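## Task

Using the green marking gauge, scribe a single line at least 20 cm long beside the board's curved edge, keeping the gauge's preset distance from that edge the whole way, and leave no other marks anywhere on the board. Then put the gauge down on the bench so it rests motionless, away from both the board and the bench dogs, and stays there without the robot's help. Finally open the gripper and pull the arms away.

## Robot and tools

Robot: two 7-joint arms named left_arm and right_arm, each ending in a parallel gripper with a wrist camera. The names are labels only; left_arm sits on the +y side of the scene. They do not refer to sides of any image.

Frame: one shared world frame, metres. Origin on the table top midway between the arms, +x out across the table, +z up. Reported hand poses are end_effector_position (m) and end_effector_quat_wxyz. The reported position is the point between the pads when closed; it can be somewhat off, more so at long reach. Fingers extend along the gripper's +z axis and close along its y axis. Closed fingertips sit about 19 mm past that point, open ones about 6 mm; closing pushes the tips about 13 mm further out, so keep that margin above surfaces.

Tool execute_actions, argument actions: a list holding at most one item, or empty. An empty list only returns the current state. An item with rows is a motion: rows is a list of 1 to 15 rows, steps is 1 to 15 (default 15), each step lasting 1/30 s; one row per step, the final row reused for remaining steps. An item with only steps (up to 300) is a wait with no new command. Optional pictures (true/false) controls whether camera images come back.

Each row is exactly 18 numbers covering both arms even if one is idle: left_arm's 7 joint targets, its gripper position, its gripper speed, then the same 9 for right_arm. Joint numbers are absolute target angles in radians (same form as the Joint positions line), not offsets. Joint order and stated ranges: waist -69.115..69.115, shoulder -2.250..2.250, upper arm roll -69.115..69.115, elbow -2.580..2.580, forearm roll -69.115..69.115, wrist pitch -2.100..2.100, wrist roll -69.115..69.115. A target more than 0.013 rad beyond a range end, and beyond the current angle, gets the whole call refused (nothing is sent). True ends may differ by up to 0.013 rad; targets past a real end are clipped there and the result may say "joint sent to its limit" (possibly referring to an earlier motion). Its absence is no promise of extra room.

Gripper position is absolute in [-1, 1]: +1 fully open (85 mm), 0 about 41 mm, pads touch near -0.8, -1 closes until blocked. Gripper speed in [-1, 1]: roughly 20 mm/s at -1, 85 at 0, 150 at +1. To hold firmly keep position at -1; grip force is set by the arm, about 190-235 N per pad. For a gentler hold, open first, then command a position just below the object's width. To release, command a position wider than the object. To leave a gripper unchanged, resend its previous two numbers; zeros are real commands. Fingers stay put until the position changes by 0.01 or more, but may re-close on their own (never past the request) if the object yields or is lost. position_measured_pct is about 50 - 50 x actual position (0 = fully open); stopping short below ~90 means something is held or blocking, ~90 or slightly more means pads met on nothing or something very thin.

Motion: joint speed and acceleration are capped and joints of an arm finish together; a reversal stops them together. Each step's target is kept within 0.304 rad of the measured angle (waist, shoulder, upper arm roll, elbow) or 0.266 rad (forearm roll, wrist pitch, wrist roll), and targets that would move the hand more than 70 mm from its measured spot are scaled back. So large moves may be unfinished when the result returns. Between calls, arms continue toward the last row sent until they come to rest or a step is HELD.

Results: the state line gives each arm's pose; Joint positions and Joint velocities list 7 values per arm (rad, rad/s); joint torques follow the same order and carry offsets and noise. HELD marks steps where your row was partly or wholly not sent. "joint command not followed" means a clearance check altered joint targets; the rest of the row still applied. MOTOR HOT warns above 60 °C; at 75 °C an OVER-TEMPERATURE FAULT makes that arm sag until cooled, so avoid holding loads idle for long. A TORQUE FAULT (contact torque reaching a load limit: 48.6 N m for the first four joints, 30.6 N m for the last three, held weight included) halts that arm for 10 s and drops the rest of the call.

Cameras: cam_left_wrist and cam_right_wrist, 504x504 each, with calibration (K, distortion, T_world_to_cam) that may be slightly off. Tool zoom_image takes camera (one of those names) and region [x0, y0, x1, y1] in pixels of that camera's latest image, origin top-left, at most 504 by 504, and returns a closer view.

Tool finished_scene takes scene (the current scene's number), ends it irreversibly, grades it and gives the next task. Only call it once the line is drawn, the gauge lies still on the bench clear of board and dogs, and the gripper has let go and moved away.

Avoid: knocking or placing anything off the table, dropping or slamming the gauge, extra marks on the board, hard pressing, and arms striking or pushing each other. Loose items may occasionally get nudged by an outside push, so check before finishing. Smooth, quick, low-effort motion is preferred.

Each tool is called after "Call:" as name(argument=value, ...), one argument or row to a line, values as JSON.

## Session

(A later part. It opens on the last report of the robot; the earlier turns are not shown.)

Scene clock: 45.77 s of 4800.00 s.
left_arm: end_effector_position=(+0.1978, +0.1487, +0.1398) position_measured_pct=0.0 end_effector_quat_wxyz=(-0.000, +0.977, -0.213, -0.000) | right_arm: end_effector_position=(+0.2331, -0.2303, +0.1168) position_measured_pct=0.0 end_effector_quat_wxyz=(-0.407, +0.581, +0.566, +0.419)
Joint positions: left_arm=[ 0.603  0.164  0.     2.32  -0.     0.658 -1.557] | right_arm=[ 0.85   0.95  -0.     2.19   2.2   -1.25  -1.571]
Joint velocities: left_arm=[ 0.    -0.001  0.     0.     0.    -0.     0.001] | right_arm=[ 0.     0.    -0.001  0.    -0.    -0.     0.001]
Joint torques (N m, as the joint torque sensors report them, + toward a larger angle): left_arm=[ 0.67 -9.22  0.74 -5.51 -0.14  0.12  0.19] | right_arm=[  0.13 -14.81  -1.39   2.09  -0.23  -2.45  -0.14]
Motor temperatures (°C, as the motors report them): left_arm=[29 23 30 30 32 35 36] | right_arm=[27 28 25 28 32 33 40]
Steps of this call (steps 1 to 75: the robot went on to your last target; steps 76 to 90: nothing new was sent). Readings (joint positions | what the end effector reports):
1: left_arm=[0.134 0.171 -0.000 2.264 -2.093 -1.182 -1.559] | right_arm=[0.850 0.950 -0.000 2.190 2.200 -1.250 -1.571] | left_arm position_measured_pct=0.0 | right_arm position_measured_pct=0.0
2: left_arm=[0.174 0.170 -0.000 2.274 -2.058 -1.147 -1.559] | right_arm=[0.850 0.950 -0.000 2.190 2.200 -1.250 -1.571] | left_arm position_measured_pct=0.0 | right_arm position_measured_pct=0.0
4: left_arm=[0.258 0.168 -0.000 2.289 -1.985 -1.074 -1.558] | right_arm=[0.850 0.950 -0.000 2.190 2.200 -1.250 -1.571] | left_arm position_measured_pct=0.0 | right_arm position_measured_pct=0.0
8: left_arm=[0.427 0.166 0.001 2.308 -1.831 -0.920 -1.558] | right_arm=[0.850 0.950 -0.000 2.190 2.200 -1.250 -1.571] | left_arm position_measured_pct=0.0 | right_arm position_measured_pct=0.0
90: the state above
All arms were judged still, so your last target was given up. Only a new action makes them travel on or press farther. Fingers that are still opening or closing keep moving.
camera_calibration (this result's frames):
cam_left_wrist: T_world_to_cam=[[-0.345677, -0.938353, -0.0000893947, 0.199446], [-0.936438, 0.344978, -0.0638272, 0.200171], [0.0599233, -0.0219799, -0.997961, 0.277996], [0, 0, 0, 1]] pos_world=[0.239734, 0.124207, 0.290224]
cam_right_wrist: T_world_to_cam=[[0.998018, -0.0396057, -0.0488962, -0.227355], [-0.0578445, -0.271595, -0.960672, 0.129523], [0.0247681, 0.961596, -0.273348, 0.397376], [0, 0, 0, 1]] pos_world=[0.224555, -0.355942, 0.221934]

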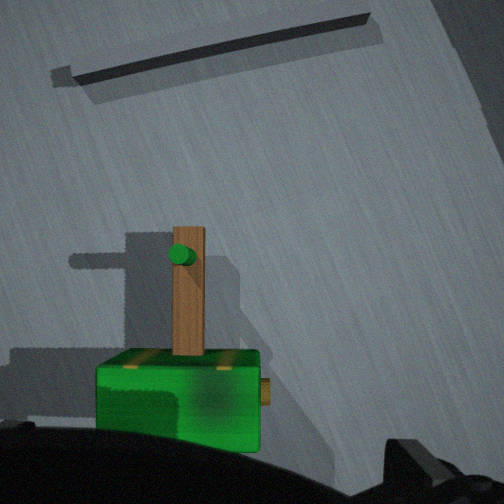

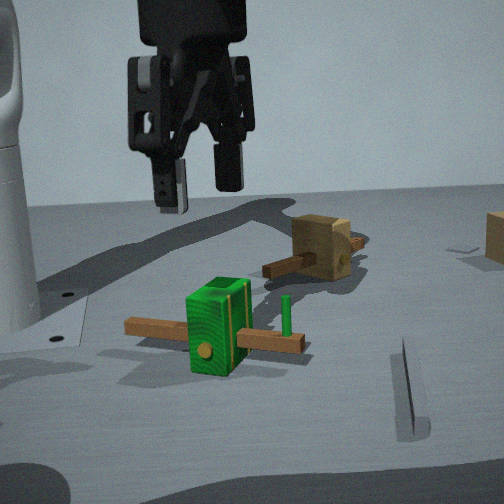

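Call:
execute_actions(
  actions=[
    {"rows":[[0.541,0.175,0,2.30,0,0.667,-1.58,1,0,0.85,0.95,0,2.19,1.85,-1.25,-1.571,1,0]],"steps":10},
  ],
  pictures=false,
)

Call:
execute_actions(
  actions=[
    {"rows":[[0.541,0.431,0,2.417,0,0.294,-1.58,1,0,0.85,0.95,0,2.19,1.85,-1.25,-1.571,1,0]]},
  ],
  pictures=false,
)

Call:
execute_actions(
  actions=[
    {"steps":10},
  ],
  pictures=false,
)

Call:
execute_actions(
  actions=[
    {"rows":[[0.541,0.431,0,2.417,0,0.294,-1.58,-1,0,0.85,0.95,0,2.19,1.85,-1.25,-1.571,1,0]]},
  ],
)

Call:
execute_actions(
  actions=[
    {"rows":[[0.541,0.175,0,2.30,0,0.667,-1.58,-1,0,0.85,0.95,0,2.19,1.85,-1.25,-1.571,1,0]]},
  ],
  pictures=false,
)

Call:
execute_actions(
  actions=[
    {"rows":[[0.62,0.5,0,1.6,0,1.04,-1.2,-1,0,0.85,0.95,0,2.19,1.85,-1.25,-1.571,1,0]]},
  ],
  pictures=false,
)

Call:
execute_actions(
  actions=[
    {"steps":40},
  ],
)

Scene clock: 52.57 s of 4800.00 s.
left_arm: end_effector_position=(+0.2116, +0.1597, +0.1409) position_measured_pct=0.0 end_effector_quat_wxyz=(-0.000, +0.981, -0.195, +0.000) | right_arm: end_effector_position=(+0.3195, -0.2457, +0.1169) position_measured_pct=0.0 end_effector_quat_wxyz=(-0.341, +0.659, +0.473, +0.475)
Joint positions: left_arm=[ 0.544  0.175 -0.     2.3   -0.     0.667 -1.58 ] | right_arm=[ 0.85   0.95  -0.     2.19   1.902 -1.25  -1.571]
Joint velocities: left_arm=[-0.024  0.004  0.003 -0.002  0.001  0.002 -0.   ] | right_arm=[ 0.001 -0.003  0.    -0.012 -0.968 -0.    -0.   ]
Joint torques (N m, as the joint torque sensors report them, + toward a larger angle): left_arm=[-0.13 -9.25  0.42 -5.35 -0.02  0.16  0.21] | right_arm=[ -0.17 -15.01  -1.19   1.69   0.37  -2.5   -0.2 ]
Motor temperatures (°C, as the motors report them): left_arm=[29 23 30 30 32 35 36] | right_arm=[27 28 25 28 32 33 40]
Steps of this call (steps 1 to 90: nothing new was sent; then 3.47 s passed at rest; steps 91 to 100: all 10 steps of this action). Readings (joint positions | what the end effector reports):
91: left_arm=[0.601 0.164 0.000 2.320 0.000 0.658 -1.557] | right_arm=[0.850 0.950 0.000 2.190 2.199 -1.250 -1.571] | left_arm position_measured_pct=0.0 | right_arm position_measured_pct=0.0
92: left_arm=[0.594 0.166 0.001 2.318 0.000 0.659 -1.559] | right_arm=[0.850 0.950 0.000 2.190 2.190 -1.250 -1.571] | left_arm position_measured_pct=0.0 | right_arm position_measured_pct=0.0
94: left_arm=[0.566 0.171 0.001 2.310 0.000 0.663 -1.568] | right_arm=[0.850 0.950 0.000 2.191 2.140 -1.250 -1.571] | left_arm position_measured_pct=0.0 | right_arm position_measured_pct=0.0
98: left_arm=[0.546 0.174 -0.001 2.300 -0.000 0.667 -1.580] | right_arm=[0.850 0.950 -0.000 2.190 1.979 -1.250 -1.571] | left_arm position_measured_pct=0.0 | right_arm position_measured_pct=0.0
100: the state above

Scene clock: 53.07 s of 4800.00 s.
left_arm: end_effector_position=(+0.2131, +0.1599, +0.0573) position_measured_pct=0.0 end_effector_quat_wxyz=(+0.001, +0.981, -0.194, +0.003) | right_arm: end_effector_position=(+0.3339, -0.2511, +0.1169) position_measured_pct=0.0 end_effector_quat_wxyz=(-0.328, +0.671, +0.456, +0.484)
Joint positions: left_arm=[ 0.541  0.422 -0.     2.416 -0.     0.297 -1.58 ] | right_arm=[ 0.85   0.95  -0.     2.19   1.85  -1.25  -1.571]
Joint velocities: left_arm=[-0.001  0.038  0.     0.015 -0.    -0.09  -0.001] | right_arm=[-0.    -0.    -0.001 -0.002 -0.001 -0.    -0.001]
Joint torques (N m, as the joint torque sensors report them, + toward a larger angle): left_arm=[  0.41 -12.93   1.01  -2.04  -0.22   0.28   0.26] | right_arm=[ -0.03 -15.77  -1.65   1.34  -0.07  -2.38  -0.21]
Motor temperatures (°C, as the motors report them): left_arm=[29 23 30 30 32 35 36] | right_arm=[27 28 25 28 32 33 40]
Steps of this call (steps 1 to 15: all 15 steps of this action). Readings (joint positions | what the end effector reports):
1: left_arm=[0.543 0.176 -0.000 2.301 -0.000 0.666 -1.580] | right_arm=[0.850 0.950 -0.000 2.190 1.875 -1.250 -1.571] | left_arm position_measured_pct=0.0 | right_arm position_measured_pct=0.0
2: left_arm=[0.543 0.183 -0.000 2.303 -0.000 0.660 -1.580] | right_arm=[0.850 0.950 -0.000 2.189 1.858 -1.250 -1.571] | left_arm position_measured_pct=0.0 | right_arm position_measured_pct=0.0
4: left_arm=[0.542 0.214 0.000 2.316 -0.000 0.631 -1.580] | right_arm=[0.850 0.950 0.000 2.189 1.850 -1.250 -1.571] | left_arm position_measured_pct=0.0 | right_arm position_measured_pct=0.0
8: left_arm=[0.541 0.320 -0.000 2.366 -0.000 0.502 -1.580] | right_arm=[0.850 0.950 -0.000 2.190 1.850 -1.250 -1.571] | left_arm position_measured_pct=0.0 | right_arm position_measured_pct=0.0
15: the state above

Scene clock: 53.40 s of 4800.00 s.
left_arm: end_effector_position=(+0.2113, +0.1606, +0.0550) position_measured_pct=0.0 end_effector_quat_wxyz=(+0.000, +0.981, -0.194, +0.000) | right_arm: end_effector_position=(+0.3339, -0.2511, +0.1169) position_measured_pct=0.0 end_effector_quat_wxyz=(-0.328, +0.671, +0.456, +0.484)
Joint positions: left_arm=[ 0.541  0.43  -0.     2.417  0.     0.294 -1.58 ] | right_arm=[ 0.85   0.95  -0.     2.19   1.85  -1.25  -1.571]
Joint velocities: left_arm=[-0.001  0.004  0.     0.     0.     0.    -0.001] | right_arm=[ 0.001  0.    -0.001  0.    -0.002  0.     0.003]
Joint torques (N m, as the joint torque sensors report them, + toward a larger angle): left_arm=[  0.34 -11.49   0.84  -2.42  -0.31  -0.29  -0.08] | right_arm=[  0.16 -15.6   -1.53   1.25  -0.15  -2.64  -0.08]
Motor temperatures (°C, as the motors report them): left_arm=[29 23 30 30 32 35 36] | right_arm=[27 28 25 28 32 33 40]
Steps of this call (steps 1 to 10: the robot went on to your last target). Readings (joint positions | what the end effector reports):
1: left_arm=[0.541 0.424 -0.000 2.416 -0.000 0.295 -1.580] | right_arm=[0.850 0.950 -0.000 2.190 1.850 -1.250 -1.571] | left_arm position_measured_pct=0.0 | right_arm position_measured_pct=0.0
2: left_arm=[0.541 0.426 -0.000 2.416 0.000 0.294 -1.580] | right_arm=[0.850 0.950 -0.000 2.190 1.850 -1.250 -1.571] | left_arm position_measured_pct=0.0 | right_arm position_measured_pct=0.0
4: left_arm=[0.541 0.428 -0.000 2.417 0.000 0.294 -1.580] | right_arm=[0.850 0.950 -0.000 2.190 1.850 -1.250 -1.571] | left_arm position_measured_pct=0.0 | right_arm position_measured_pct=0.0
8: left_arm=[0.541 0.430 -0.000 2.417 0.000 0.294 -1.580] | right_arm=[0.850 0.950 -0.000 2.190 1.850 -1.250 -1.571] | left_arm position_measured_pct=0.0 | right_arm position_measured_pct=0.0
10: the state above

Scene clock: 53.90 s of 4800.00 s.
left_arm: end_effector_position=(+0.2112, +0.1607, +0.0556) position_measured_pct=32.9 end_effector_quat_wxyz=(+0.000, +0.981, -0.194, +0.000) | right_arm: end_effector_position=(+0.3339, -0.2511, +0.1169) position_measured_pct=0.0 end_effector_quat_wxyz=(-0.328, +0.671, +0.456, +0.484)
Joint positions: left_arm=[ 0.541  0.428 -0.     2.417 -0.     0.296 -1.58 ] | right_arm=[ 0.85   0.95  -0.     2.19   1.85  -1.25  -1.571]
Joint velocities: left_arm=[-0.001 -0.001 -0.     0.001 -0.    -0.004 -0.001] | right_arm=[ 0.    -0.     0.    -0.001  0.001 -0.001  0.001]
Joint torques (N m, as the joint torque sensors report them, + toward a larger angle): left_arm=[ 0.42 -7.92  0.88 -3.12 -0.34 -1.05  0.3 ] | right_arm=[ -0.2  -15.63  -1.69   1.12  -0.12  -2.51  -0.07]
Motor temperatures (°C, as the motors report them): left_arm=[29 23 30 30 32 35 36] | right_arm=[27 28 25 28 32 33 40]
Steps of this call (steps 1 to 15: all 15 steps of this action). Readings (joint positions | what the end effector reports):
1: left_arm=[0.541 0.431 0.000 2.417 -0.000 0.294 -1.580] | right_arm=[0.850 0.950 -0.000 2.190 1.850 -1.250 -1.571] | left_arm position_measured_pct=0.0 | right_arm position_measured_pct=0.0
2: left_arm=[0.541 0.431 0.000 2.417 0.000 0.294 -1.580] | right_arm=[0.850 0.950 -0.000 2.190 1.850 -1.250 -1.571] | left_arm position_measured_pct=0.8 | right_arm position_measured_pct=0.0
4: left_arm=[0.541 0.431 0.000 2.417 -0.000 0.294 -1.580] | right_arm=[0.850 0.950 -0.000 2.190 1.850 -1.250 -1.571] | left_arm position_measured_pct=4.8 | right_arm position_measured_pct=0.0
8: left_arm=[0.541 0.431 -0.000 2.417 -0.000 0.294 -1.580] | right_arm=[0.850 0.950 -0.000 2.190 1.850 -1.250 -1.571] | left_arm position_measured_pct=16.3 | right_arm position_measured_pct=0.0
15: the state above
camera_calibration (this result's frames):
cam_left_wrist: T_world_to_cam=[[-0.3089, -0.951095, -0.0000513284, 0.209613], [-0.949099, 0.308255, -0.0647255, 0.211837], [0.0615759, -0.019945, -0.997903, 0.192735], [0, 0, 0, 1]] pos_world=[0.253935, 0.137906, 0.206053]
cam_right_wrist: T_world_to_cam=[[0.923951, -0.379404, -0.0486588, -0.389324], [-0.147072, -0.234935, -0.96082, 0.168859], [0.353108, 0.894907, -0.272868, 0.288485], [0, 0, 0, 1]] pos_world=[0.282684, -0.366208, 0.222017]

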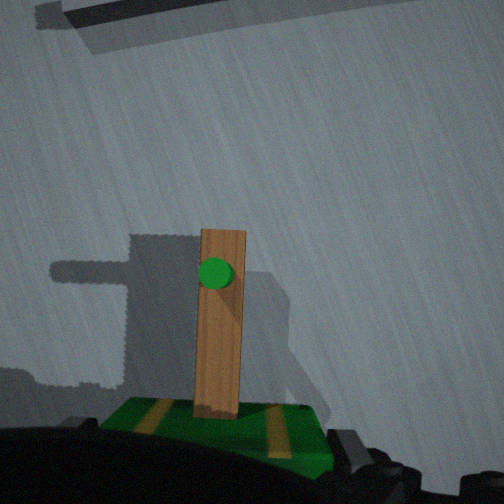

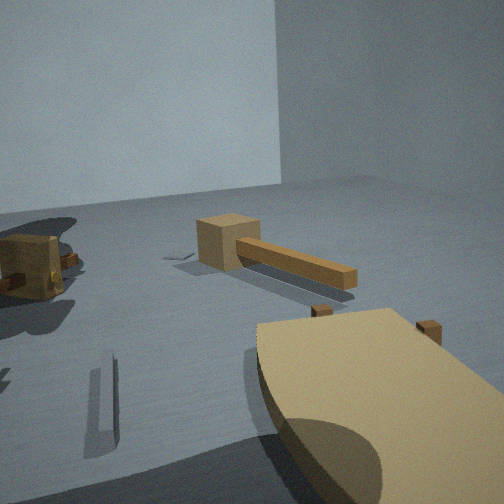

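Scene clock: 54.40 s of 4800.00 s.
left_arm: end_effector_position=(+0.2108, +0.1607, +0.1383) position_measured_pct=33.3 end_effector_quat_wxyz=(-0.001, +0.981, -0.194, -0.004) | right_arm: end_effector_position=(+0.3339, -0.2511, +0.1169) position_measured_pct=0.0 end_effector_quat_wxyz=(-0.328, +0.671, +0.456, +0.484)
Joint positions: left_arm=[ 0.541  0.183  0.     2.301  0.     0.665 -1.58 ] | right_arm=[ 0.85   0.95  -0.     2.19   1.85  -1.25  -1.571]
Joint velocities: left_arm=[-0.001 -0.038 -0.    -0.014 -0.001  0.099  0.   ] | right_arm=[ 0.    -0.     0.    -0.002 -0.001 -0.001  0.001]
Joint torques (N m, as the joint torque sensors report them, + toward a larger angle): left_arm=[ 0.08 -8.33  1.05 -5.57 -0.13 -0.18  0.12] | right_arm=[  0.06 -15.69  -1.54   1.15  -0.08  -2.46  -0.18]
Motor temperatures (°C, as the motors report them): left_arm=[29 23 30 30 32 35 36] | right_arm=[27 28 25 28 32 33 40]
Steps of this call (steps 1 to 15: all 15 steps of this action). Readings (joint positions | what the end effector reports):
1: left_arm=[0.541 0.427 -0.000 2.417 -0.000 0.296 -1.580] | right_arm=[0.850 0.950 -0.000 2.190 1.850 -1.250 -1.571] | left_arm position_measured_pct=33.3 | right_arm position_measured_pct=0.0
2: left_arm=[0.541 0.420 -0.000 2.415 -0.000 0.301 -1.580] | right_arm=[0.850 0.950 -0.000 2.190 1.850 -1.250 -1.571] | left_arm position_measured_pct=33.3 | right_arm position_measured_pct=0.0
4: left_arm=[0.541 0.391 -0.000 2.402 -0.000 0.328 -1.580] | right_arm=[0.850 0.950 -0.000 2.190 1.850 -1.250 -1.571] | left_arm position_measured_pct=33.3 | right_arm position_measured_pct=0.0
8: left_arm=[0.541 0.286 -0.000 2.352 -0.000 0.456 -1.580] | right_arm=[0.850 0.950 -0.000 2.190 1.850 -1.250 -1.571] | left_arm position_measured_pct=33.3 | right_arm position_measured_pct=0.0
15: the state above

Scene clock: 54.90 s of 4800.00 s.
left_arm: end_effector_position=(+0.2845, +0.1048, +0.1385) position_measured_pct=33.3 end_effector_quat_wxyz=(-0.033, +0.994, -0.068, -0.082) | right_arm: end_effector_position=(+0.3339, -0.2511, +0.1169) position_measured_pct=0.0 end_effector_quat_wxyz=(-0.328, +0.671, +0.456, +0.484)
Joint positions: left_arm=[ 0.61   0.458  0.     1.877  0.     0.985 -1.258] | right_arm=[ 0.85   0.95  -0.     2.19   1.85  -1.25  -1.571]
Joint velocities: left_arm=[ 0.045  0.182 -0.001 -0.928 -0.001  0.288  0.302] | right_arm=[-0.     0.     0.    -0.002 -0.001  0.     0.002]
Joint torques (N m, as the joint torque sensors report them, + toward a larger angle): left_arm=[  0.03 -16.     0.39  -5.69  -0.04   0.29   0.42] | right_arm=[  0.08 -15.75  -1.62   1.23  -0.2   -2.63  -0.07]
Motor temperatures (°C, as the motors report them): left_arm=[29 23 30 30 32 35 36] | right_arm=[27 28 25 28 32 33 40]
Steps of this call (steps 1 to 15: all 15 steps of this action). Readings (joint positions | what the end effector reports):
1: left_arm=[0.542 0.184 -0.000 2.300 -0.000 0.667 -1.579] | right_arm=[0.850 0.950 -0.000 2.190 1.850 -1.250 -1.571] | left_arm position_measured_pct=33.3 | right_arm position_measured_pct=0.0
2: left_arm=[0.543 0.189 -0.000 2.294 -0.000 0.672 -1.575] | right_arm=[0.850 0.950 -0.000 2.190 1.850 -1.250 -1.571] | left_arm position_measured_pct=33.3 | right_arm position_measured_pct=0.0
4: left_arm=[0.551 0.217 -0.000 2.267 -0.000 0.696 -1.553] | right_arm=[0.850 0.950 -0.000 2.190 1.850 -1.250 -1.571] | left_arm position_measured_pct=33.3 | right_arm position_measured_pct=0.0
8: left_arm=[0.581 0.336 -0.000 2.147 -0.000 0.801 -1.448] | right_arm=[0.850 0.950 -0.000 2.190 1.850 -1.250 -1.571] | left_arm position_measured_pct=33.3 | right_arm position_measured_pct=0.0
15: the state above

Scene clock: 56.23 s of 4800.00 s.
left_arm: end_effector_position=(+0.3862, +0.0504, +0.1841) position_measured_pct=33.3 end_effector_quat_wxyz=(+0.000, +0.999, -0.045, +0.001) | right_arm: end_effector_position=(+0.3339, -0.2511, +0.1169) position_measured_pct=0.0 end_effector_quat_wxyz=(-0.328, +0.671, +0.456, +0.484)
Joint positions: left_arm=[ 0.62  0.5   0.    1.6   0.    1.04 -1.2 ] | right_arm=[ 0.85   0.95  -0.     2.19   1.85  -1.25  -1.571]
Joint velocities: left_arm=[ 0.001 -0.002  0.     0.    -0.     0.    -0.001] | right_arm=[ 0.     0.001  0.     0.    -0.002  0.     0.   ]
Joint torques (N m, as the joint torque sensors report them, + toward a larger angle): left_arm=[ -0.15 -18.34   1.36  -8.24  -0.23  -0.34   0.16] | right_arm=[  0.04 -15.4   -1.72   1.16  -0.12  -2.43  -0.17]
Motor temperatures (°C, as the motors report them): left_arm=[29 23 30 30 32 35 36] | right_arm=[27 28 25 28 32 33 40]
Steps of this call (steps 1 to 30: the robot went on to your last target; steps 31 to 40: nothing new was sent). Readings (joint positions | what the end effector reports):
1: left_arm=[0.611 0.463 0.000 1.846 0.000 0.993 -1.249] | right_arm=[0.850 0.950 -0.000 2.190 1.850 -1.250 -1.571] | left_arm position_measured_pct=33.3 | right_arm position_measured_pct=0.0
2: left_arm=[0.612 0.468 0.000 1.816 0.000 0.999 -1.243] | right_arm=[0.850 0.950 -0.000 2.190 1.850 -1.250 -1.571] | left_arm position_measured_pct=33.3 | right_arm position_measured_pct=0.0
4: left_arm=[0.614 0.476 0.000 1.757 0.000 1.010 -1.231] | right_arm=[0.850 0.950 -0.000 2.190 1.850 -1.250 -1.571] | left_arm position_measured_pct=33.3 | right_arm position_measured_pct=0.0
8: left_arm=[0.618 0.492 0.000 1.649 0.000 1.030 -1.210] | right_arm=[0.850 0.950 -0.000 2.190 1.850 -1.250 -1.571] | left_arm position_measured_pct=33.3 | right_arm position_measured_pct=0.0
40: the state above
All arms were judged still, so your last target was given up. Only a new action makes them travel on or press farther. Fingers that are still opening or closing keep moving.
camera_calibration (this result's frames):
cam_left_wrist: T_world_to_cam=[[-0.0129602, -0.999916, 0.000637416, 0.0468129], [-0.997758, 0.0128904, -0.0656669, 0.454101], [0.0656531, -0.00148704, -0.997841, 0.305427], [0, 0, 0, 1]] pos_world=[0.433637, 0.0414097, 0.334558]
cam_right_wrist: T_world_to_cam=[[0.923951, -0.379404, -0.048659, -0.389324], [-0.147073, -0.234935, -0.96082, 0.168859], [0.353108, 0.894907, -0.272868, 0.288485], [0, 0, 0, 1]] pos_world=[0.282685, -0.366208, 0.222017]

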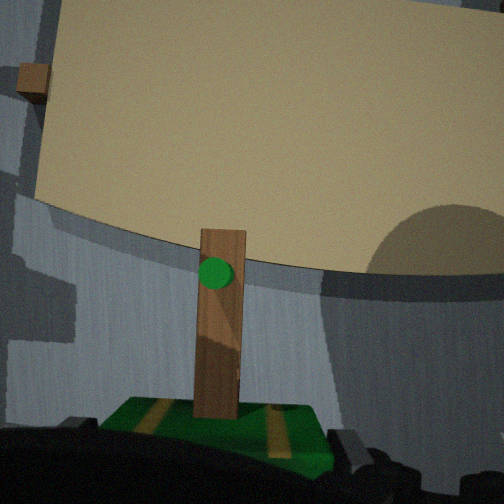

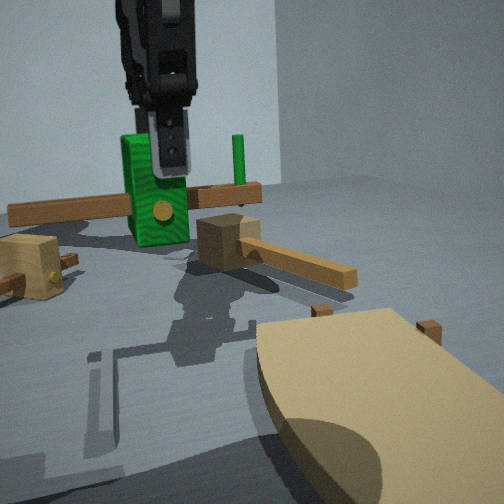

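Call:
execute_actions(
  actions=[
    {"rows":[[0.424,0.678,0,1.586,0,0.8776,-1.662,-1,0,0.85,0.95,0,2.19,1.85,-1.25,-1.571,1,0]]},
  ],
  pictures=false,
)

Call:
execute_actions(
  actions=[
    {"steps":15},
  ],
)

Scene clock: 59.60 s of 4800.00 s.
left_arm: end_effector_position=(+0.4536, +0.1246, +0.1031) position_measured_pct=33.3 end_effector_quat_wxyz=(-0.001, +0.985, -0.171, +0.001) | right_arm: end_effector_position=(+0.3339, -0.2511, +0.1169) position_measured_pct=0.0 end_effector_quat_wxyz=(-0.328, +0.671, +0.456, +0.484)
Joint positions: left_arm=[ 0.43   0.672 -0.001  1.587 -0.001  0.881 -1.645] | right_arm=[ 0.85   0.95  -0.     2.19   1.85  -1.25  -1.571]
Joint velocities: left_arm=[-0.106  0.094 -0.01  -0.006 -0.004 -0.097 -0.507] | right_arm=[ 0.     0.    -0.001 -0.    -0.002  0.     0.001]
Joint torques (N m, as the joint torque sensors report them, + toward a larger angle): left_arm=[  2.31 -22.84   2.1   -7.9    0.11  -0.23  -0.03] | right_arm=[  0.13 -15.54  -1.63   1.3   -0.03  -2.65  -0.09]
Motor temperatures (°C, as the motors report them): left_arm=[29 23 30 30 32 35 36] | right_arm=[27 28 25 28 32 33 40]
Steps of this call (steps 1 to 86: nothing new was sent; steps 87 to 101: all 15 steps of this action). Readings (joint positions | what the end effector reports):
87: left_arm=[0.619 0.501 0.000 1.600 0.000 1.039 -1.201] | right_arm=[0.850 0.950 -0.000 2.190 1.850 -1.250 -1.571] | left_arm position_measured_pct=33.3 | right_arm position_measured_pct=0.0
88: left_arm=[0.612 0.507 0.002 1.599 0.001 1.036 -1.208] | right_arm=[0.850 0.950 -0.000 2.190 1.850 -1.250 -1.571] | left_arm position_measured_pct=33.3 | right_arm position_measured_pct=0.0
90: left_arm=[0.582 0.534 0.004 1.597 0.002 1.014 -1.244] | right_arm=[0.850 0.950 -0.000 2.190 1.850 -1.250 -1.571] | left_arm position_measured_pct=33.3 | right_arm position_measured_pct=0.0
94: left_arm=[0.500 0.609 -0.001 1.591 -0.000 0.942 -1.391] | right_arm=[0.850 0.950 -0.000 2.190 1.850 -1.250 -1.571] | left_arm position_measured_pct=33.3 | right_arm position_measured_pct=0.0
101: the state above

Scene clock: 60.10 s of 4800.00 s.
left_arm: end_effector_position=(+0.4546, +0.1269, +0.1004) position_measured_pct=33.3 end_effector_quat_wxyz=(-0.000, +0.984, -0.177, +0.000) | right_arm: end_effector_position=(+0.3339, -0.2511, +0.1169) position_measured_pct=0.0 end_effector_quat_wxyz=(-0.328, +0.671, +0.456, +0.484)
Joint positions: left_arm=[ 0.424  0.678 -0.     1.586 -0.     0.878 -1.662] | right_arm=[ 0.85   0.95  -0.     2.19   1.85  -1.25  -1.571]
Joint velocities: left_arm=[ 0.     0.001  0.    -0.     0.    -0.001 -0.   ] | right_arm=[ 0.     0.     0.001 -0.     0.002 -0.    -0.   ]
Joint torques (N m, as the joint torque sensors report them, + toward a larger angle): left_arm=[  0.33 -20.75   1.08  -7.11  -0.1   -0.37   0.09] | right_arm=[  0.06 -15.68  -1.44   1.15  -0.01  -2.56  -0.13]
Motor temperatures (°C, as the motors report them): left_arm=[29 23 30 30 32 35 36] | right_arm=[27 28 25 28 32 33 40]
Steps of this call (steps 1 to 15: the robot went on to your last target). Readings (joint positions | what the end effector reports):
1: left_arm=[0.428 0.674 -0.002 1.587 -0.001 0.878 -1.657] | right_arm=[0.850 0.950 -0.000 2.190 1.850 -1.250 -1.571] | left_arm position_measured_pct=33.3 | right_arm position_measured_pct=0.0
2: left_arm=[0.427 0.675 -0.001 1.586 -0.000 0.878 -1.661] | right_arm=[0.850 0.950 -0.000 2.190 1.850 -1.250 -1.571] | left_arm position_measured_pct=33.3 | right_arm position_measured_pct=0.0
4: left_arm=[0.426 0.676 -0.000 1.586 -0.000 0.878 -1.662] | right_arm=[0.850 0.950 -0.000 2.190 1.850 -1.250 -1.571] | left_arm position_measured_pct=33.3 | right_arm position_measured_pct=0.0
8: left_arm=[0.425 0.677 -0.000 1.586 -0.000 0.878 -1.662] | right_arm=[0.850 0.950 -0.000 2.190 1.850 -1.250 -1.571] | left_arm position_measured_pct=33.3 | right_arm position_measured_pct=0.0
15: the state above
camera_calibration (this result's frames):
cam_left_wrist: T_world_to_cam=[[-0.27541, -0.961327, -0.0000598824, 0.238759], [-0.959338, 0.274844, -0.0642768, 0.465017], [0.0618075, -0.017645, -0.997932, 0.221339], [0, 0, 0, 1]] pos_world=[0.498185, 0.105624, 0.250786]
cam_right_wrist: T_world_to_cam=[[0.923951, -0.379405, -0.0486588, -0.389324], [-0.147073, -0.234935, -0.96082, 0.168859], [0.353108, 0.894907, -0.272868, 0.288485], [0, 0, 0, 1]] pos_world=[0.282684, -0.366208, 0.222017]

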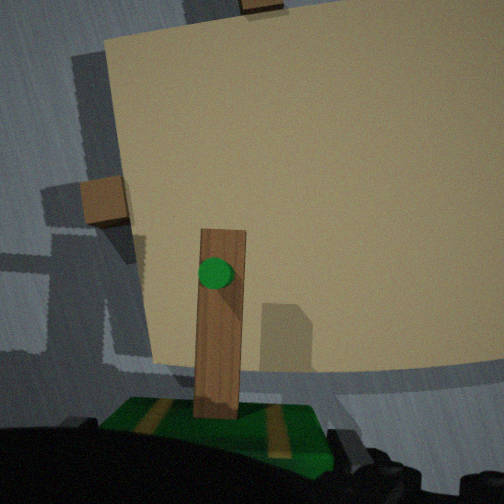

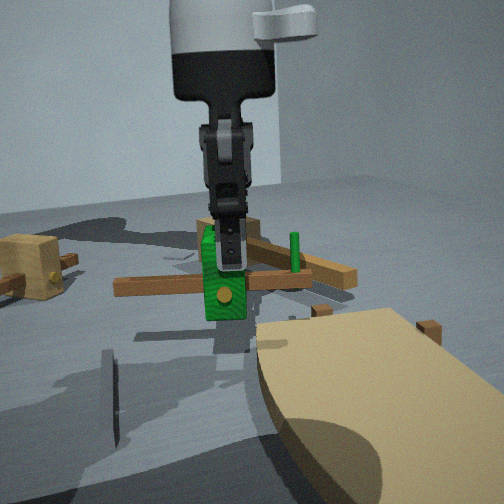

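Gap about 8 mm. Descend, advance 9.

Call:
execute_actions(
  actions=[
    {"rows":[[0.424,0.7269,0,1.6101,0,0.8046,-1.67,-1,0,0.85,0.95,0,2.19,1.85,-1.25,-1.571,1,0]]},
  ],
  pictures=false,
)

Call:
execute_actions(
  actions=[
    {"rows":[[0.424,0.7424,0,1.5756,0,0.8236,-1.67,-1,0,0.85,0.95,0,2.19,1.85,-1.25,-1.571,1,0]]},
  ],
)

Call:
zoom_image(
  camera="cam_right_wrist",
  region=[190,240,350,400],
)

Scene clock: 62.73 s of 4800.00 s.
left_arm: end_effector_position=(+0.4550, +0.1268, +0.0701) position_measured_pct=33.3 end_effector_quat_wxyz=(+0.000, +0.984, -0.181, +0.000) | right_arm: end_effector_position=(+0.3339, -0.2511, +0.1169) position_measured_pct=0.0 end_effector_quat_wxyz=(-0.328, +0.671, +0.456, +0.484)
Joint positions: left_arm=[ 0.424  0.727 -0.     1.61   0.     0.805 -1.67 ] | right_arm=[ 0.85   0.95  -0.     2.19   1.85  -1.25  -1.571]
Joint velocities: left_arm=[ 0.001  0.003 -0.    -0.     0.     0.     0.001] | right_arm=[-0.     0.     0.001  0.001 -0.001 -0.001 -0.002]
Joint torques (N m, as the joint torque sensors report them, + toward a larger angle): left_arm=[  0.76 -21.69   1.03  -7.1   -0.15  -0.07   0.28] | right_arm=[ -0.12 -15.64  -1.67   1.2   -0.13  -2.71  -0.13]
Motor temperatures (°C, as the motors report them): left_arm=[29 23 30 30 32 35 36] | right_arm=[27 28 25 28 32 33 40]
Steps of this call (steps 1 to 15: the robot went on to your last target; steps 16 to 64: nothing new was sent; steps 65 to 79: all 15 steps of this action). Readings (joint positions | what the end effector reports):
65: left_arm=[0.424 0.679 0.000 1.586 -0.000 0.876 -1.662] | right_arm=[0.850 0.950 -0.000 2.190 1.850 -1.250 -1.571] | left_arm position_measured_pct=33.3 | right_arm position_measured_pct=0.0
66: left_arm=[0.424 0.686 0.000 1.588 -0.000 0.869 -1.663] | right_arm=[0.850 0.950 -0.000 2.190 1.850 -1.250 -1.571] | left_arm position_measured_pct=33.3 | right_arm position_measured_pct=0.0
68: left_arm=[0.424 0.710 0.000 1.600 0.000 0.835 -1.667] | right_arm=[0.850 0.950 -0.000 2.190 1.850 -1.250 -1.571] | left_arm position_measured_pct=33.3 | right_arm position_measured_pct=0.0
72: left_arm=[0.424 0.724 -0.000 1.610 -0.000 0.806 -1.670] | right_arm=[0.850 0.950 -0.000 2.190 1.850 -1.250 -1.571] | left_arm position_measured_pct=33.3 | right_arm position_measured_pct=0.0
79: the state above

Scene clock: 63.23 s of 4800.00 s.
left_arm: end_effector_position=(+0.4614, +0.1251, +0.0690) position_measured_pct=33.3 end_effector_quat_wxyz=(-0.000, +0.984, -0.181, -0.003) | right_arm: end_effector_position=(+0.3339, -0.2511, +0.1169) position_measured_pct=0.0 end_effector_quat_wxyz=(-0.328, +0.671, +0.456, +0.484)
Joint positions: left_arm=[ 0.424  0.743 -0.     1.578 -0.     0.826 -1.67 ] | right_arm=[ 0.85   0.95  -0.     2.19   1.85  -1.25  -1.571]
Joint velocities: left_arm=[-0.     0.002  0.    -0.001 -0.     0.001 -0.001] | right_arm=[-0.     0.     0.    -0.001 -0.001 -0.    -0.   ]
Joint torques (N m, as the joint torque sensors report them, + toward a larger angle): left_arm=[  0.26 -21.77   1.03  -8.31  -0.28  -1.45   0.3 ] | right_arm=[  0.04 -15.83  -1.7    1.23  -0.11  -2.58  -0.27]
Motor temperatures (°C, as the motors report them): left_arm=[29 23 30 30 32 35 36] | right_arm=[27 28 25 28 32 33 40]
Steps of this call (steps 1 to 15: all 15 steps of this action). Readings (joint positions | what the end effector reports):
1: left_arm=[0.424 0.727 0.000 1.609 -0.000 0.806 -1.670] | right_arm=[0.850 0.950 -0.000 2.190 1.850 -1.250 -1.571] | left_arm position_measured_pct=33.3 | right_arm position_measured_pct=0.0
2: left_arm=[0.424 0.731 0.000 1.603 -0.000 0.809 -1.670] | right_arm=[0.850 0.950 -0.000 2.190 1.850 -1.250 -1.571] | left_arm position_measured_pct=33.3 | right_arm position_measured_pct=0.0
4: left_arm=[0.424 0.739 0.000 1.586 0.000 0.818 -1.670] | right_arm=[0.850 0.950 -0.000 2.190 1.850 -1.250 -1.571] | left_arm position_measured_pct=33.3 | right_arm position_measured_pct=0.0
8: left_arm=[0.424 0.742 0.000 1.579 -0.000 0.826 -1.670] | right_arm=[0.850 0.950 -0.000 2.190 1.850 -1.250 -1.571] | left_arm position_measured_pct=33.3 | right_arm position_measured_pct=0.0
15: the state above
camera_calibration (this result's frames):
cam_left_wrist: T_world_to_cam=[[-0.283156, -0.959074, -0.0000308142, 0.24221], [-0.957437, 0.282674, -0.0583947, 0.467776], [0.0560136, -0.0165053, -0.998294, 0.192144], [0, 0, 0, 1]] pos_world=[0.505687, 0.10324, 0.219139]
cam_right_wrist: T_world_to_cam=[[0.923951, -0.379404, -0.0486588, -0.389324], [-0.147073, -0.234935, -0.96082, 0.168859], [0.353108, 0.894907, -0.272868, 0.288485], [0, 0, 0, 1]] pos_world=[0.282684, -0.366208, 0.222017]

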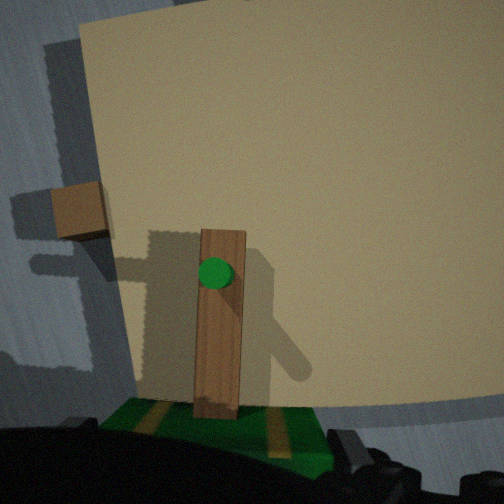

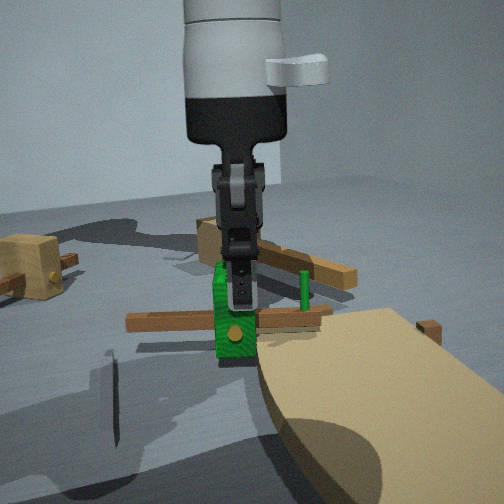

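Region (190, 240, 350, 400) of cam_right_wrist's 504x504 image, scaled by 3.150.

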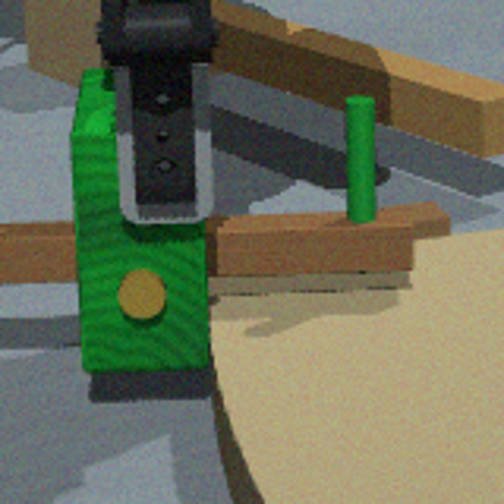

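Back 1.5 mm, down 5 mm.

Call:
execute_actions(
  actions=[
    {"rows":[[0.424,0.748,0,1.585,0,0.8086,-1.67,-1,0,0.85,0.95,0,2.19,1.85,-1.25,-1.571,1,0]]},
  ],
  pictures=false,
)

Scene clock: 65.00 s of 4800.00 s.
left_arm: end_effector_position=(+0.4611, +0.1252, +0.0643) position_measured_pct=33.3 end_effector_quat_wxyz=(-0.000, +0.984, -0.181, -0.001) | right_arm: end_effector_position=(+0.3339, -0.2511, +0.1169) position_measured_pct=0.0 end_effector_quat_wxyz=(-0.328, +0.671, +0.456, +0.484)
Joint positions: left_arm=[ 0.424  0.749 -0.     1.586 -0.     0.81  -1.67 ] | right_arm=[ 0.85   0.95  -0.     2.19   1.85  -1.25  -1.571]
Joint velocities: left_arm=[ 0.001 -0.001  0.     0.    -0.    -0.     0.001] | right_arm=[ 0.001  0.    -0.001  0.    -0.001  0.    -0.002]
Joint torques (N m, as the joint torque sensors report them, + toward a larger angle): left_arm=[  0.02 -21.91   1.    -7.44  -0.04  -0.64   0.25] | right_arm=[  0.05 -15.66  -1.77   1.29  -0.13  -2.5   -0.19]
Motor temperatures (°C, as the motors report them): left_arm=[29 23 30 30 32 35 36] | right_arm=[27 28 25 28 32 33 40]
Steps of this call (steps 1 to 15: the robot went on to your last target; steps 16 to 38: nothing new was sent; steps 39 to 53: all 15 steps of this action). Readings (joint positions | what the end effector reports):
39: left_arm=[0.424 0.744 -0.000 1.579 -0.000 0.825 -1.670] | right_arm=[0.850 0.950 -0.000 2.190 1.850 -1.250 -1.571] | left_arm position_measured_pct=33.3 | right_arm position_measured_pct=0.0
40: left_arm=[0.424 0.746 -0.000 1.582 -0.000 0.819 -1.670] | right_arm=[0.850 0.950 -0.000 2.190 1.850 -1.250 -1.571] | left_arm position_measured_pct=33.3 | right_arm position_measured_pct=0.0
42: left_arm=[0.424 0.748 -0.000 1.585 -0.000 0.812 -1.670] | right_arm=[0.850 0.950 -0.000 2.190 1.850 -1.250 -1.571] | left_arm position_measured_pct=33.3 | right_arm position_measured_pct=0.0
46: left_arm=[0.424 0.749 -0.000 1.586 -0.000 0.810 -1.670] | right_arm=[0.850 0.950 -0.000 2.190 1.850 -1.250 -1.571] | left_arm position_measured_pct=33.3 | right_arm position_measured_pct=0.0
53: the state above

Call:
execute_actions(
  actions=[
    {"rows":[[0.424,0.752,0,1.5872,0,0.8024,-1.67,-1,0,0.85,0.95,0,2.19,1.85,-1.25,-1.571,1,0]]},
  ],
  pictures=false,
)

Scene clock: 66.40 s of 4800.00 s.
left_arm: end_effector_position=(+0.4610, +0.1253, +0.0631) position_measured_pct=33.3 end_effector_quat_wxyz=(-0.000, +0.984, -0.181, -0.001) | right_arm: end_effector_position=(+0.3339, -0.2511, +0.1169) position_measured_pct=0.0 end_effector_quat_wxyz=(-0.328, +0.671, +0.456, +0.484)
Joint positions: left_arm=[ 0.424  0.75  -0.     1.589 -0.     0.805 -1.67 ] | right_arm=[ 0.85   0.95  -0.     2.19   1.85  -1.25  -1.571]
Joint velocities: left_arm=[ 0.001  0.    -0.    -0.    -0.001 -0.    -0.   ] | right_arm=[ 0.001 -0.    -0.001  0.     0.001 -0.001 -0.002]
Joint torques (N m, as the joint torque sensors report them, + toward a larger angle): left_arm=[  0.46 -19.44   0.86  -7.59  -0.18  -1.78   0.08] | right_arm=[  0.14 -15.71  -1.67   1.23  -0.17  -2.63  -0.2 ]
Motor temperatures (°C, as the motors report them): left_arm=[29 23 30 30 32 35 36] | right_arm=[27 28 25 28 32 33 40]
Steps of this call (steps 1 to 15: the robot went on to your last target; steps 16 to 27: nothing new was sent; steps 28 to 42: all 15 steps of this action). Readings (joint positions | what the end effector reports):
28: left_arm=[0.424 0.749 -0.000 1.586 -0.000 0.809 -1.670] | right_arm=[0.850 0.950 -0.000 2.190 1.850 -1.250 -1.571] | left_arm position_measured_pct=33.3 | right_arm position_measured_pct=0.0
29: left_arm=[0.424 0.751 -0.000 1.587 -0.000 0.807 -1.670] | right_arm=[0.850 0.950 -0.000 2.190 1.850 -1.250 -1.571] | left_arm position_measured_pct=33.3 | right_arm position_measured_pct=0.0
31: left_arm=[0.424 0.750 -0.000 1.588 -0.000 0.806 -1.670] | right_arm=[0.850 0.950 -0.000 2.190 1.850 -1.250 -1.571] | left_arm position_measured_pct=33.3 | right_arm position_measured_pct=0.0
35: left_arm=[0.424 0.750 -0.000 1.589 -0.000 0.805 -1.670] | right_arm=[0.850 0.950 -0.000 2.190 1.850 -1.250 -1.571] | left_arm position_measured_pct=33.3 | right_arm position_measured_pct=0.0
42: the state above

Call:
execute_actions(
  actions=[
    {"rows":[[0.444,0.7497,0,1.5902,0,0.8017,-1.63,-1,0,0.85,0.95,0,2.19,1.85,-1.25,-1.571,1,0]],"steps":10},
  ],
  pictures=false,
)

Call:
execute_actions(
  actions=[
    {"rows":[[0.4644,0.75,0,1.5898,0,0.8018,-1.587,-1,0,0.85,0.95,0,2.19,1.85,-1.25,-1.571,1,0]],"steps":10},
  ],
  pictures=false,
)

Call:
execute_actions(
  actions=[
    {"rows":[[0.485,0.751,0,1.5875,0,0.8031,-1.547,-1,0,0.85,0.95,0,2.19,1.85,-1.25,-1.571,1,0]],"steps":10},
  ],
)

Scene clock: 70.77 s of 4800.00 s.
left_arm: end_effector_position=(+0.4582, +0.1184, +0.0633) position_measured_pct=33.3 end_effector_quat_wxyz=(-0.001, +0.986, -0.169, -0.000) | right_arm: end_effector_position=(+0.3339, -0.2511, +0.1169) position_measured_pct=0.0 end_effector_quat_wxyz=(-0.328, +0.671, +0.456, +0.484)
Joint positions: left_arm=[ 0.441  0.748 -0.002  1.591 -0.002  0.803 -1.63 ] | right_arm=[ 0.85   0.95  -0.     2.19   1.85  -1.25  -1.571]
Joint velocities: left_arm=[ 0.001  0.    -0.002 -0.    -0.001  0.001  0.002] | right_arm=[ 0.    -0.     0.001  0.001 -0.     0.001 -0.001]
Joint torques (N m, as the joint torque sensors report them, + toward a larger angle): left_arm=[  2.03 -19.82   1.97  -7.06   0.59  -1.13   0.22] | right_arm=[  0.04 -15.54  -1.49   1.41  -0.25  -2.57  -0.25]
Motor temperatures (°C, as the motors report them): left_arm=[29 24 30 30 32 35 36] | right_arm=[27 28 25 28 32 33 40]
Steps of this call (steps 1 to 15: the robot went on to your last target; steps 16 to 90: nothing new was sent; then 1.03 s passed at rest; steps 91 to 100: all 10 steps of this action). Readings (joint positions | what the end effector reports):
91: left_arm=[0.425 0.750 -0.000 1.589 -0.000 0.805 -1.669] | right_arm=[0.850 0.950 -0.000 2.190 1.850 -1.250 -1.571] | left_arm position_measured_pct=33.3 | right_arm position_measured_pct=0.0
92: left_arm=[0.431 0.749 -0.003 1.589 -0.002 0.805 -1.659] | right_arm=[0.850 0.950 -0.000 2.190 1.850 -1.250 -1.571] | left_arm position_measured_pct=33.3 | right_arm position_measured_pct=0.0
94: left_arm=[0.439 0.749 -0.002 1.591 -0.001 0.804 -1.638] | right_arm=[0.850 0.950 -0.000 2.190 1.850 -1.250 -1.571] | left_arm position_measured_pct=33.3 | right_arm position_measured_pct=0.0
98: left_arm=[0.441 0.748 -0.002 1.591 -0.002 0.803 -1.630] | right_arm=[0.850 0.950 -0.000 2.190 1.850 -1.250 -1.571] | left_arm position_measured_pct=33.3 | right_arm position_measured_pct=0.0
100: the state above

Scene clock: 71.10 s of 4800.00 s.
left_arm: end_effector_position=(+0.4549, +0.1095, +0.0633) position_measured_pct=33.3 end_effector_quat_wxyz=(-0.002, +0.988, -0.158, -0.001) | right_arm: end_effector_position=(+0.3339, -0.2511, +0.1169) position_measured_pct=0.0 end_effector_quat_wxyz=(-0.328, +0.671, +0.456, +0.484)
Joint positions: left_arm=[ 0.461  0.748 -0.003  1.591 -0.002  0.804 -1.587] | right_arm=[ 0.85   0.95  -0.     2.19   1.85  -1.25  -1.571]
Joint velocities: left_arm=[ 0.004 -0.002 -0.003  0.    -0.001 -0.     0.003] | right_arm=[-0.     0.    -0.001  0.002 -0.     0.    -0.001]
Joint torques (N m, as the joint torque sensors report them, + toward a larger angle): left_arm=[  2.22 -19.89   2.76  -7.45   1.04  -1.36   0.43] | right_arm=[  0.12 -15.5   -1.43   1.42  -0.07  -2.52  -0.22]
Motor temperatures (°C, as the motors report them): left_arm=[29 24 30 30 32 35 36] | right_arm=[27 28 25 28 32 33 40]
Steps of this call (steps 1 to 10: all 10 steps of this action). Readings (joint positions | what the end effector reports):
1: left_arm=[0.443 0.748 -0.003 1.591 -0.002 0.803 -1.628] | right_arm=[0.850 0.950 -0.000 2.190 1.850 -1.250 -1.571] | left_arm position_measured_pct=33.3 | right_arm position_measured_pct=0.0
2: left_arm=[0.448 0.749 -0.004 1.591 -0.003 0.804 -1.619] | right_arm=[0.850 0.950 -0.000 2.190 1.850 -1.250 -1.571] | left_arm position_measured_pct=33.3 | right_arm position_measured_pct=0.0
4: left_arm=[0.458 0.748 -0.003 1.591 -0.002 0.804 -1.596] | right_arm=[0.850 0.950 -0.000 2.190 1.850 -1.250 -1.571] | left_arm position_measured_pct=33.3 | right_arm position_measured_pct=0.0
8: left_arm=[0.461 0.748 -0.003 1.591 -0.002 0.804 -1.587] | right_arm=[0.850 0.950 -0.000 2.190 1.850 -1.250 -1.571] | left_arm position_measured_pct=33.3 | right_arm position_measured_pct=0.0
10: the state above

Scene clock: 71.43 s of 4800.00 s.
left_arm: end_effector_position=(+0.4515, +0.1000, +0.0633) position_measured_pct=33.3 end_effector_quat_wxyz=(-0.002, +0.989, -0.148, -0.001) | right_arm: end_effector_position=(+0.3339, -0.2511, +0.1169) position_measured_pct=0.0 end_effector_quat_wxyz=(-0.328, +0.671, +0.456, +0.484)
Joint positions: left_arm=[ 0.481  0.749 -0.003  1.589 -0.003  0.806 -1.547] | right_arm=[ 0.85   0.95  -0.     2.19   1.85  -1.25  -1.571]
Joint velocities: left_arm=[ 0.004  0.002 -0.003 -0.    -0.001  0.001  0.002] | right_arm=[ 0.     0.001  0.001 -0.002 -0.     0.001 -0.001]
Joint torques (N m, as the joint torque sensors report them, + toward a larger angle): left_arm=[  2.52 -19.58   3.48  -7.69   1.01  -1.99   0.23] | right_arm=[ -0.03 -15.75  -1.59   1.25  -0.24  -2.47  -0.18]
Motor temperatures (°C, as the motors report them): left_arm=[29 24 30 30 32 35 36] | right_arm=[27 28 25 28 32 33 40]
Steps of this call (steps 1 to 10: all 10 steps of this action). Readings (joint positions | what the end effector reports):
1: left_arm=[0.462 0.748 -0.004 1.591 -0.002 0.804 -1.585] | right_arm=[0.850 0.950 -0.000 2.190 1.850 -1.250 -1.571] | left_arm position_measured_pct=33.3 | right_arm position_measured_pct=0.0
2: left_arm=[0.468 0.749 -0.005 1.590 -0.003 0.805 -1.576] | right_arm=[0.850 0.950 -0.000 2.190 1.850 -1.250 -1.571] | left_arm position_measured_pct=33.3 | right_arm position_measured_pct=0.0
4: left_arm=[0.478 0.749 -0.004 1.590 -0.003 0.806 -1.555] | right_arm=[0.850 0.950 -0.000 2.190 1.850 -1.250 -1.571] | left_arm position_measured_pct=33.3 | right_arm position_measured_pct=0.0
8: left_arm=[0.481 0.749 -0.003 1.589 -0.002 0.806 -1.547] | right_arm=[0.850 0.950 -0.000 2.190 1.850 -1.250 -1.571] | left_arm position_measured_pct=33.3 | right_arm position_measured_pct=0.0
10: the state above
camera_calibration (this result's frames):
cam_left_wrist: T_world_to_cam=[[-0.218508, -0.975825, -0.00450394, 0.188077], [-0.973908, 0.218364, -0.0618069, 0.479154], [0.0612962, -0.00911887, -0.998078, 0.183438], [0, 0, 0, 1]] pos_world=[0.496504, 0.0805732, 0.213548]
cam_right_wrist: T_world_to_cam=[[0.923951, -0.379404, -0.0486588, -0.389324], [-0.147072, -0.234935, -0.96082, 0.168859], [0.353108, 0.894907, -0.272868, 0.288485], [0, 0, 0, 1]] pos_world=[0.282684, -0.366208, 0.222017]

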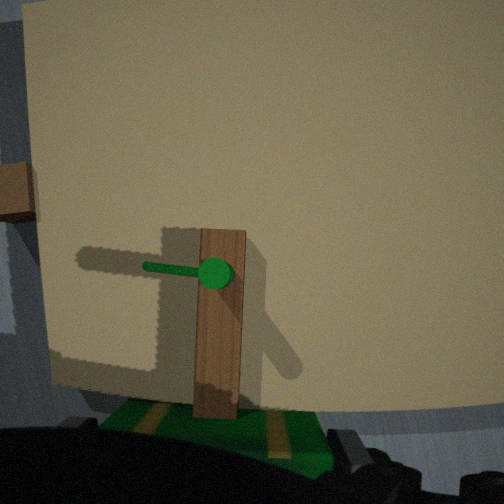

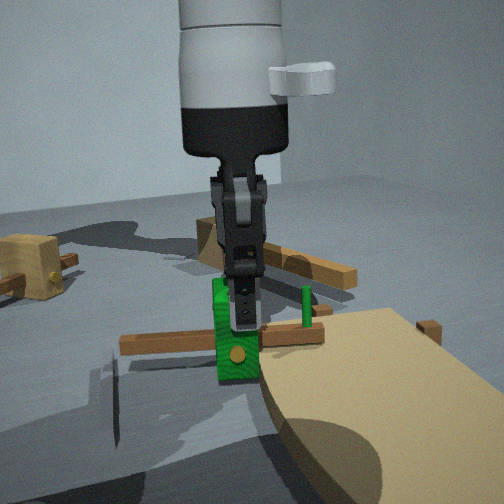

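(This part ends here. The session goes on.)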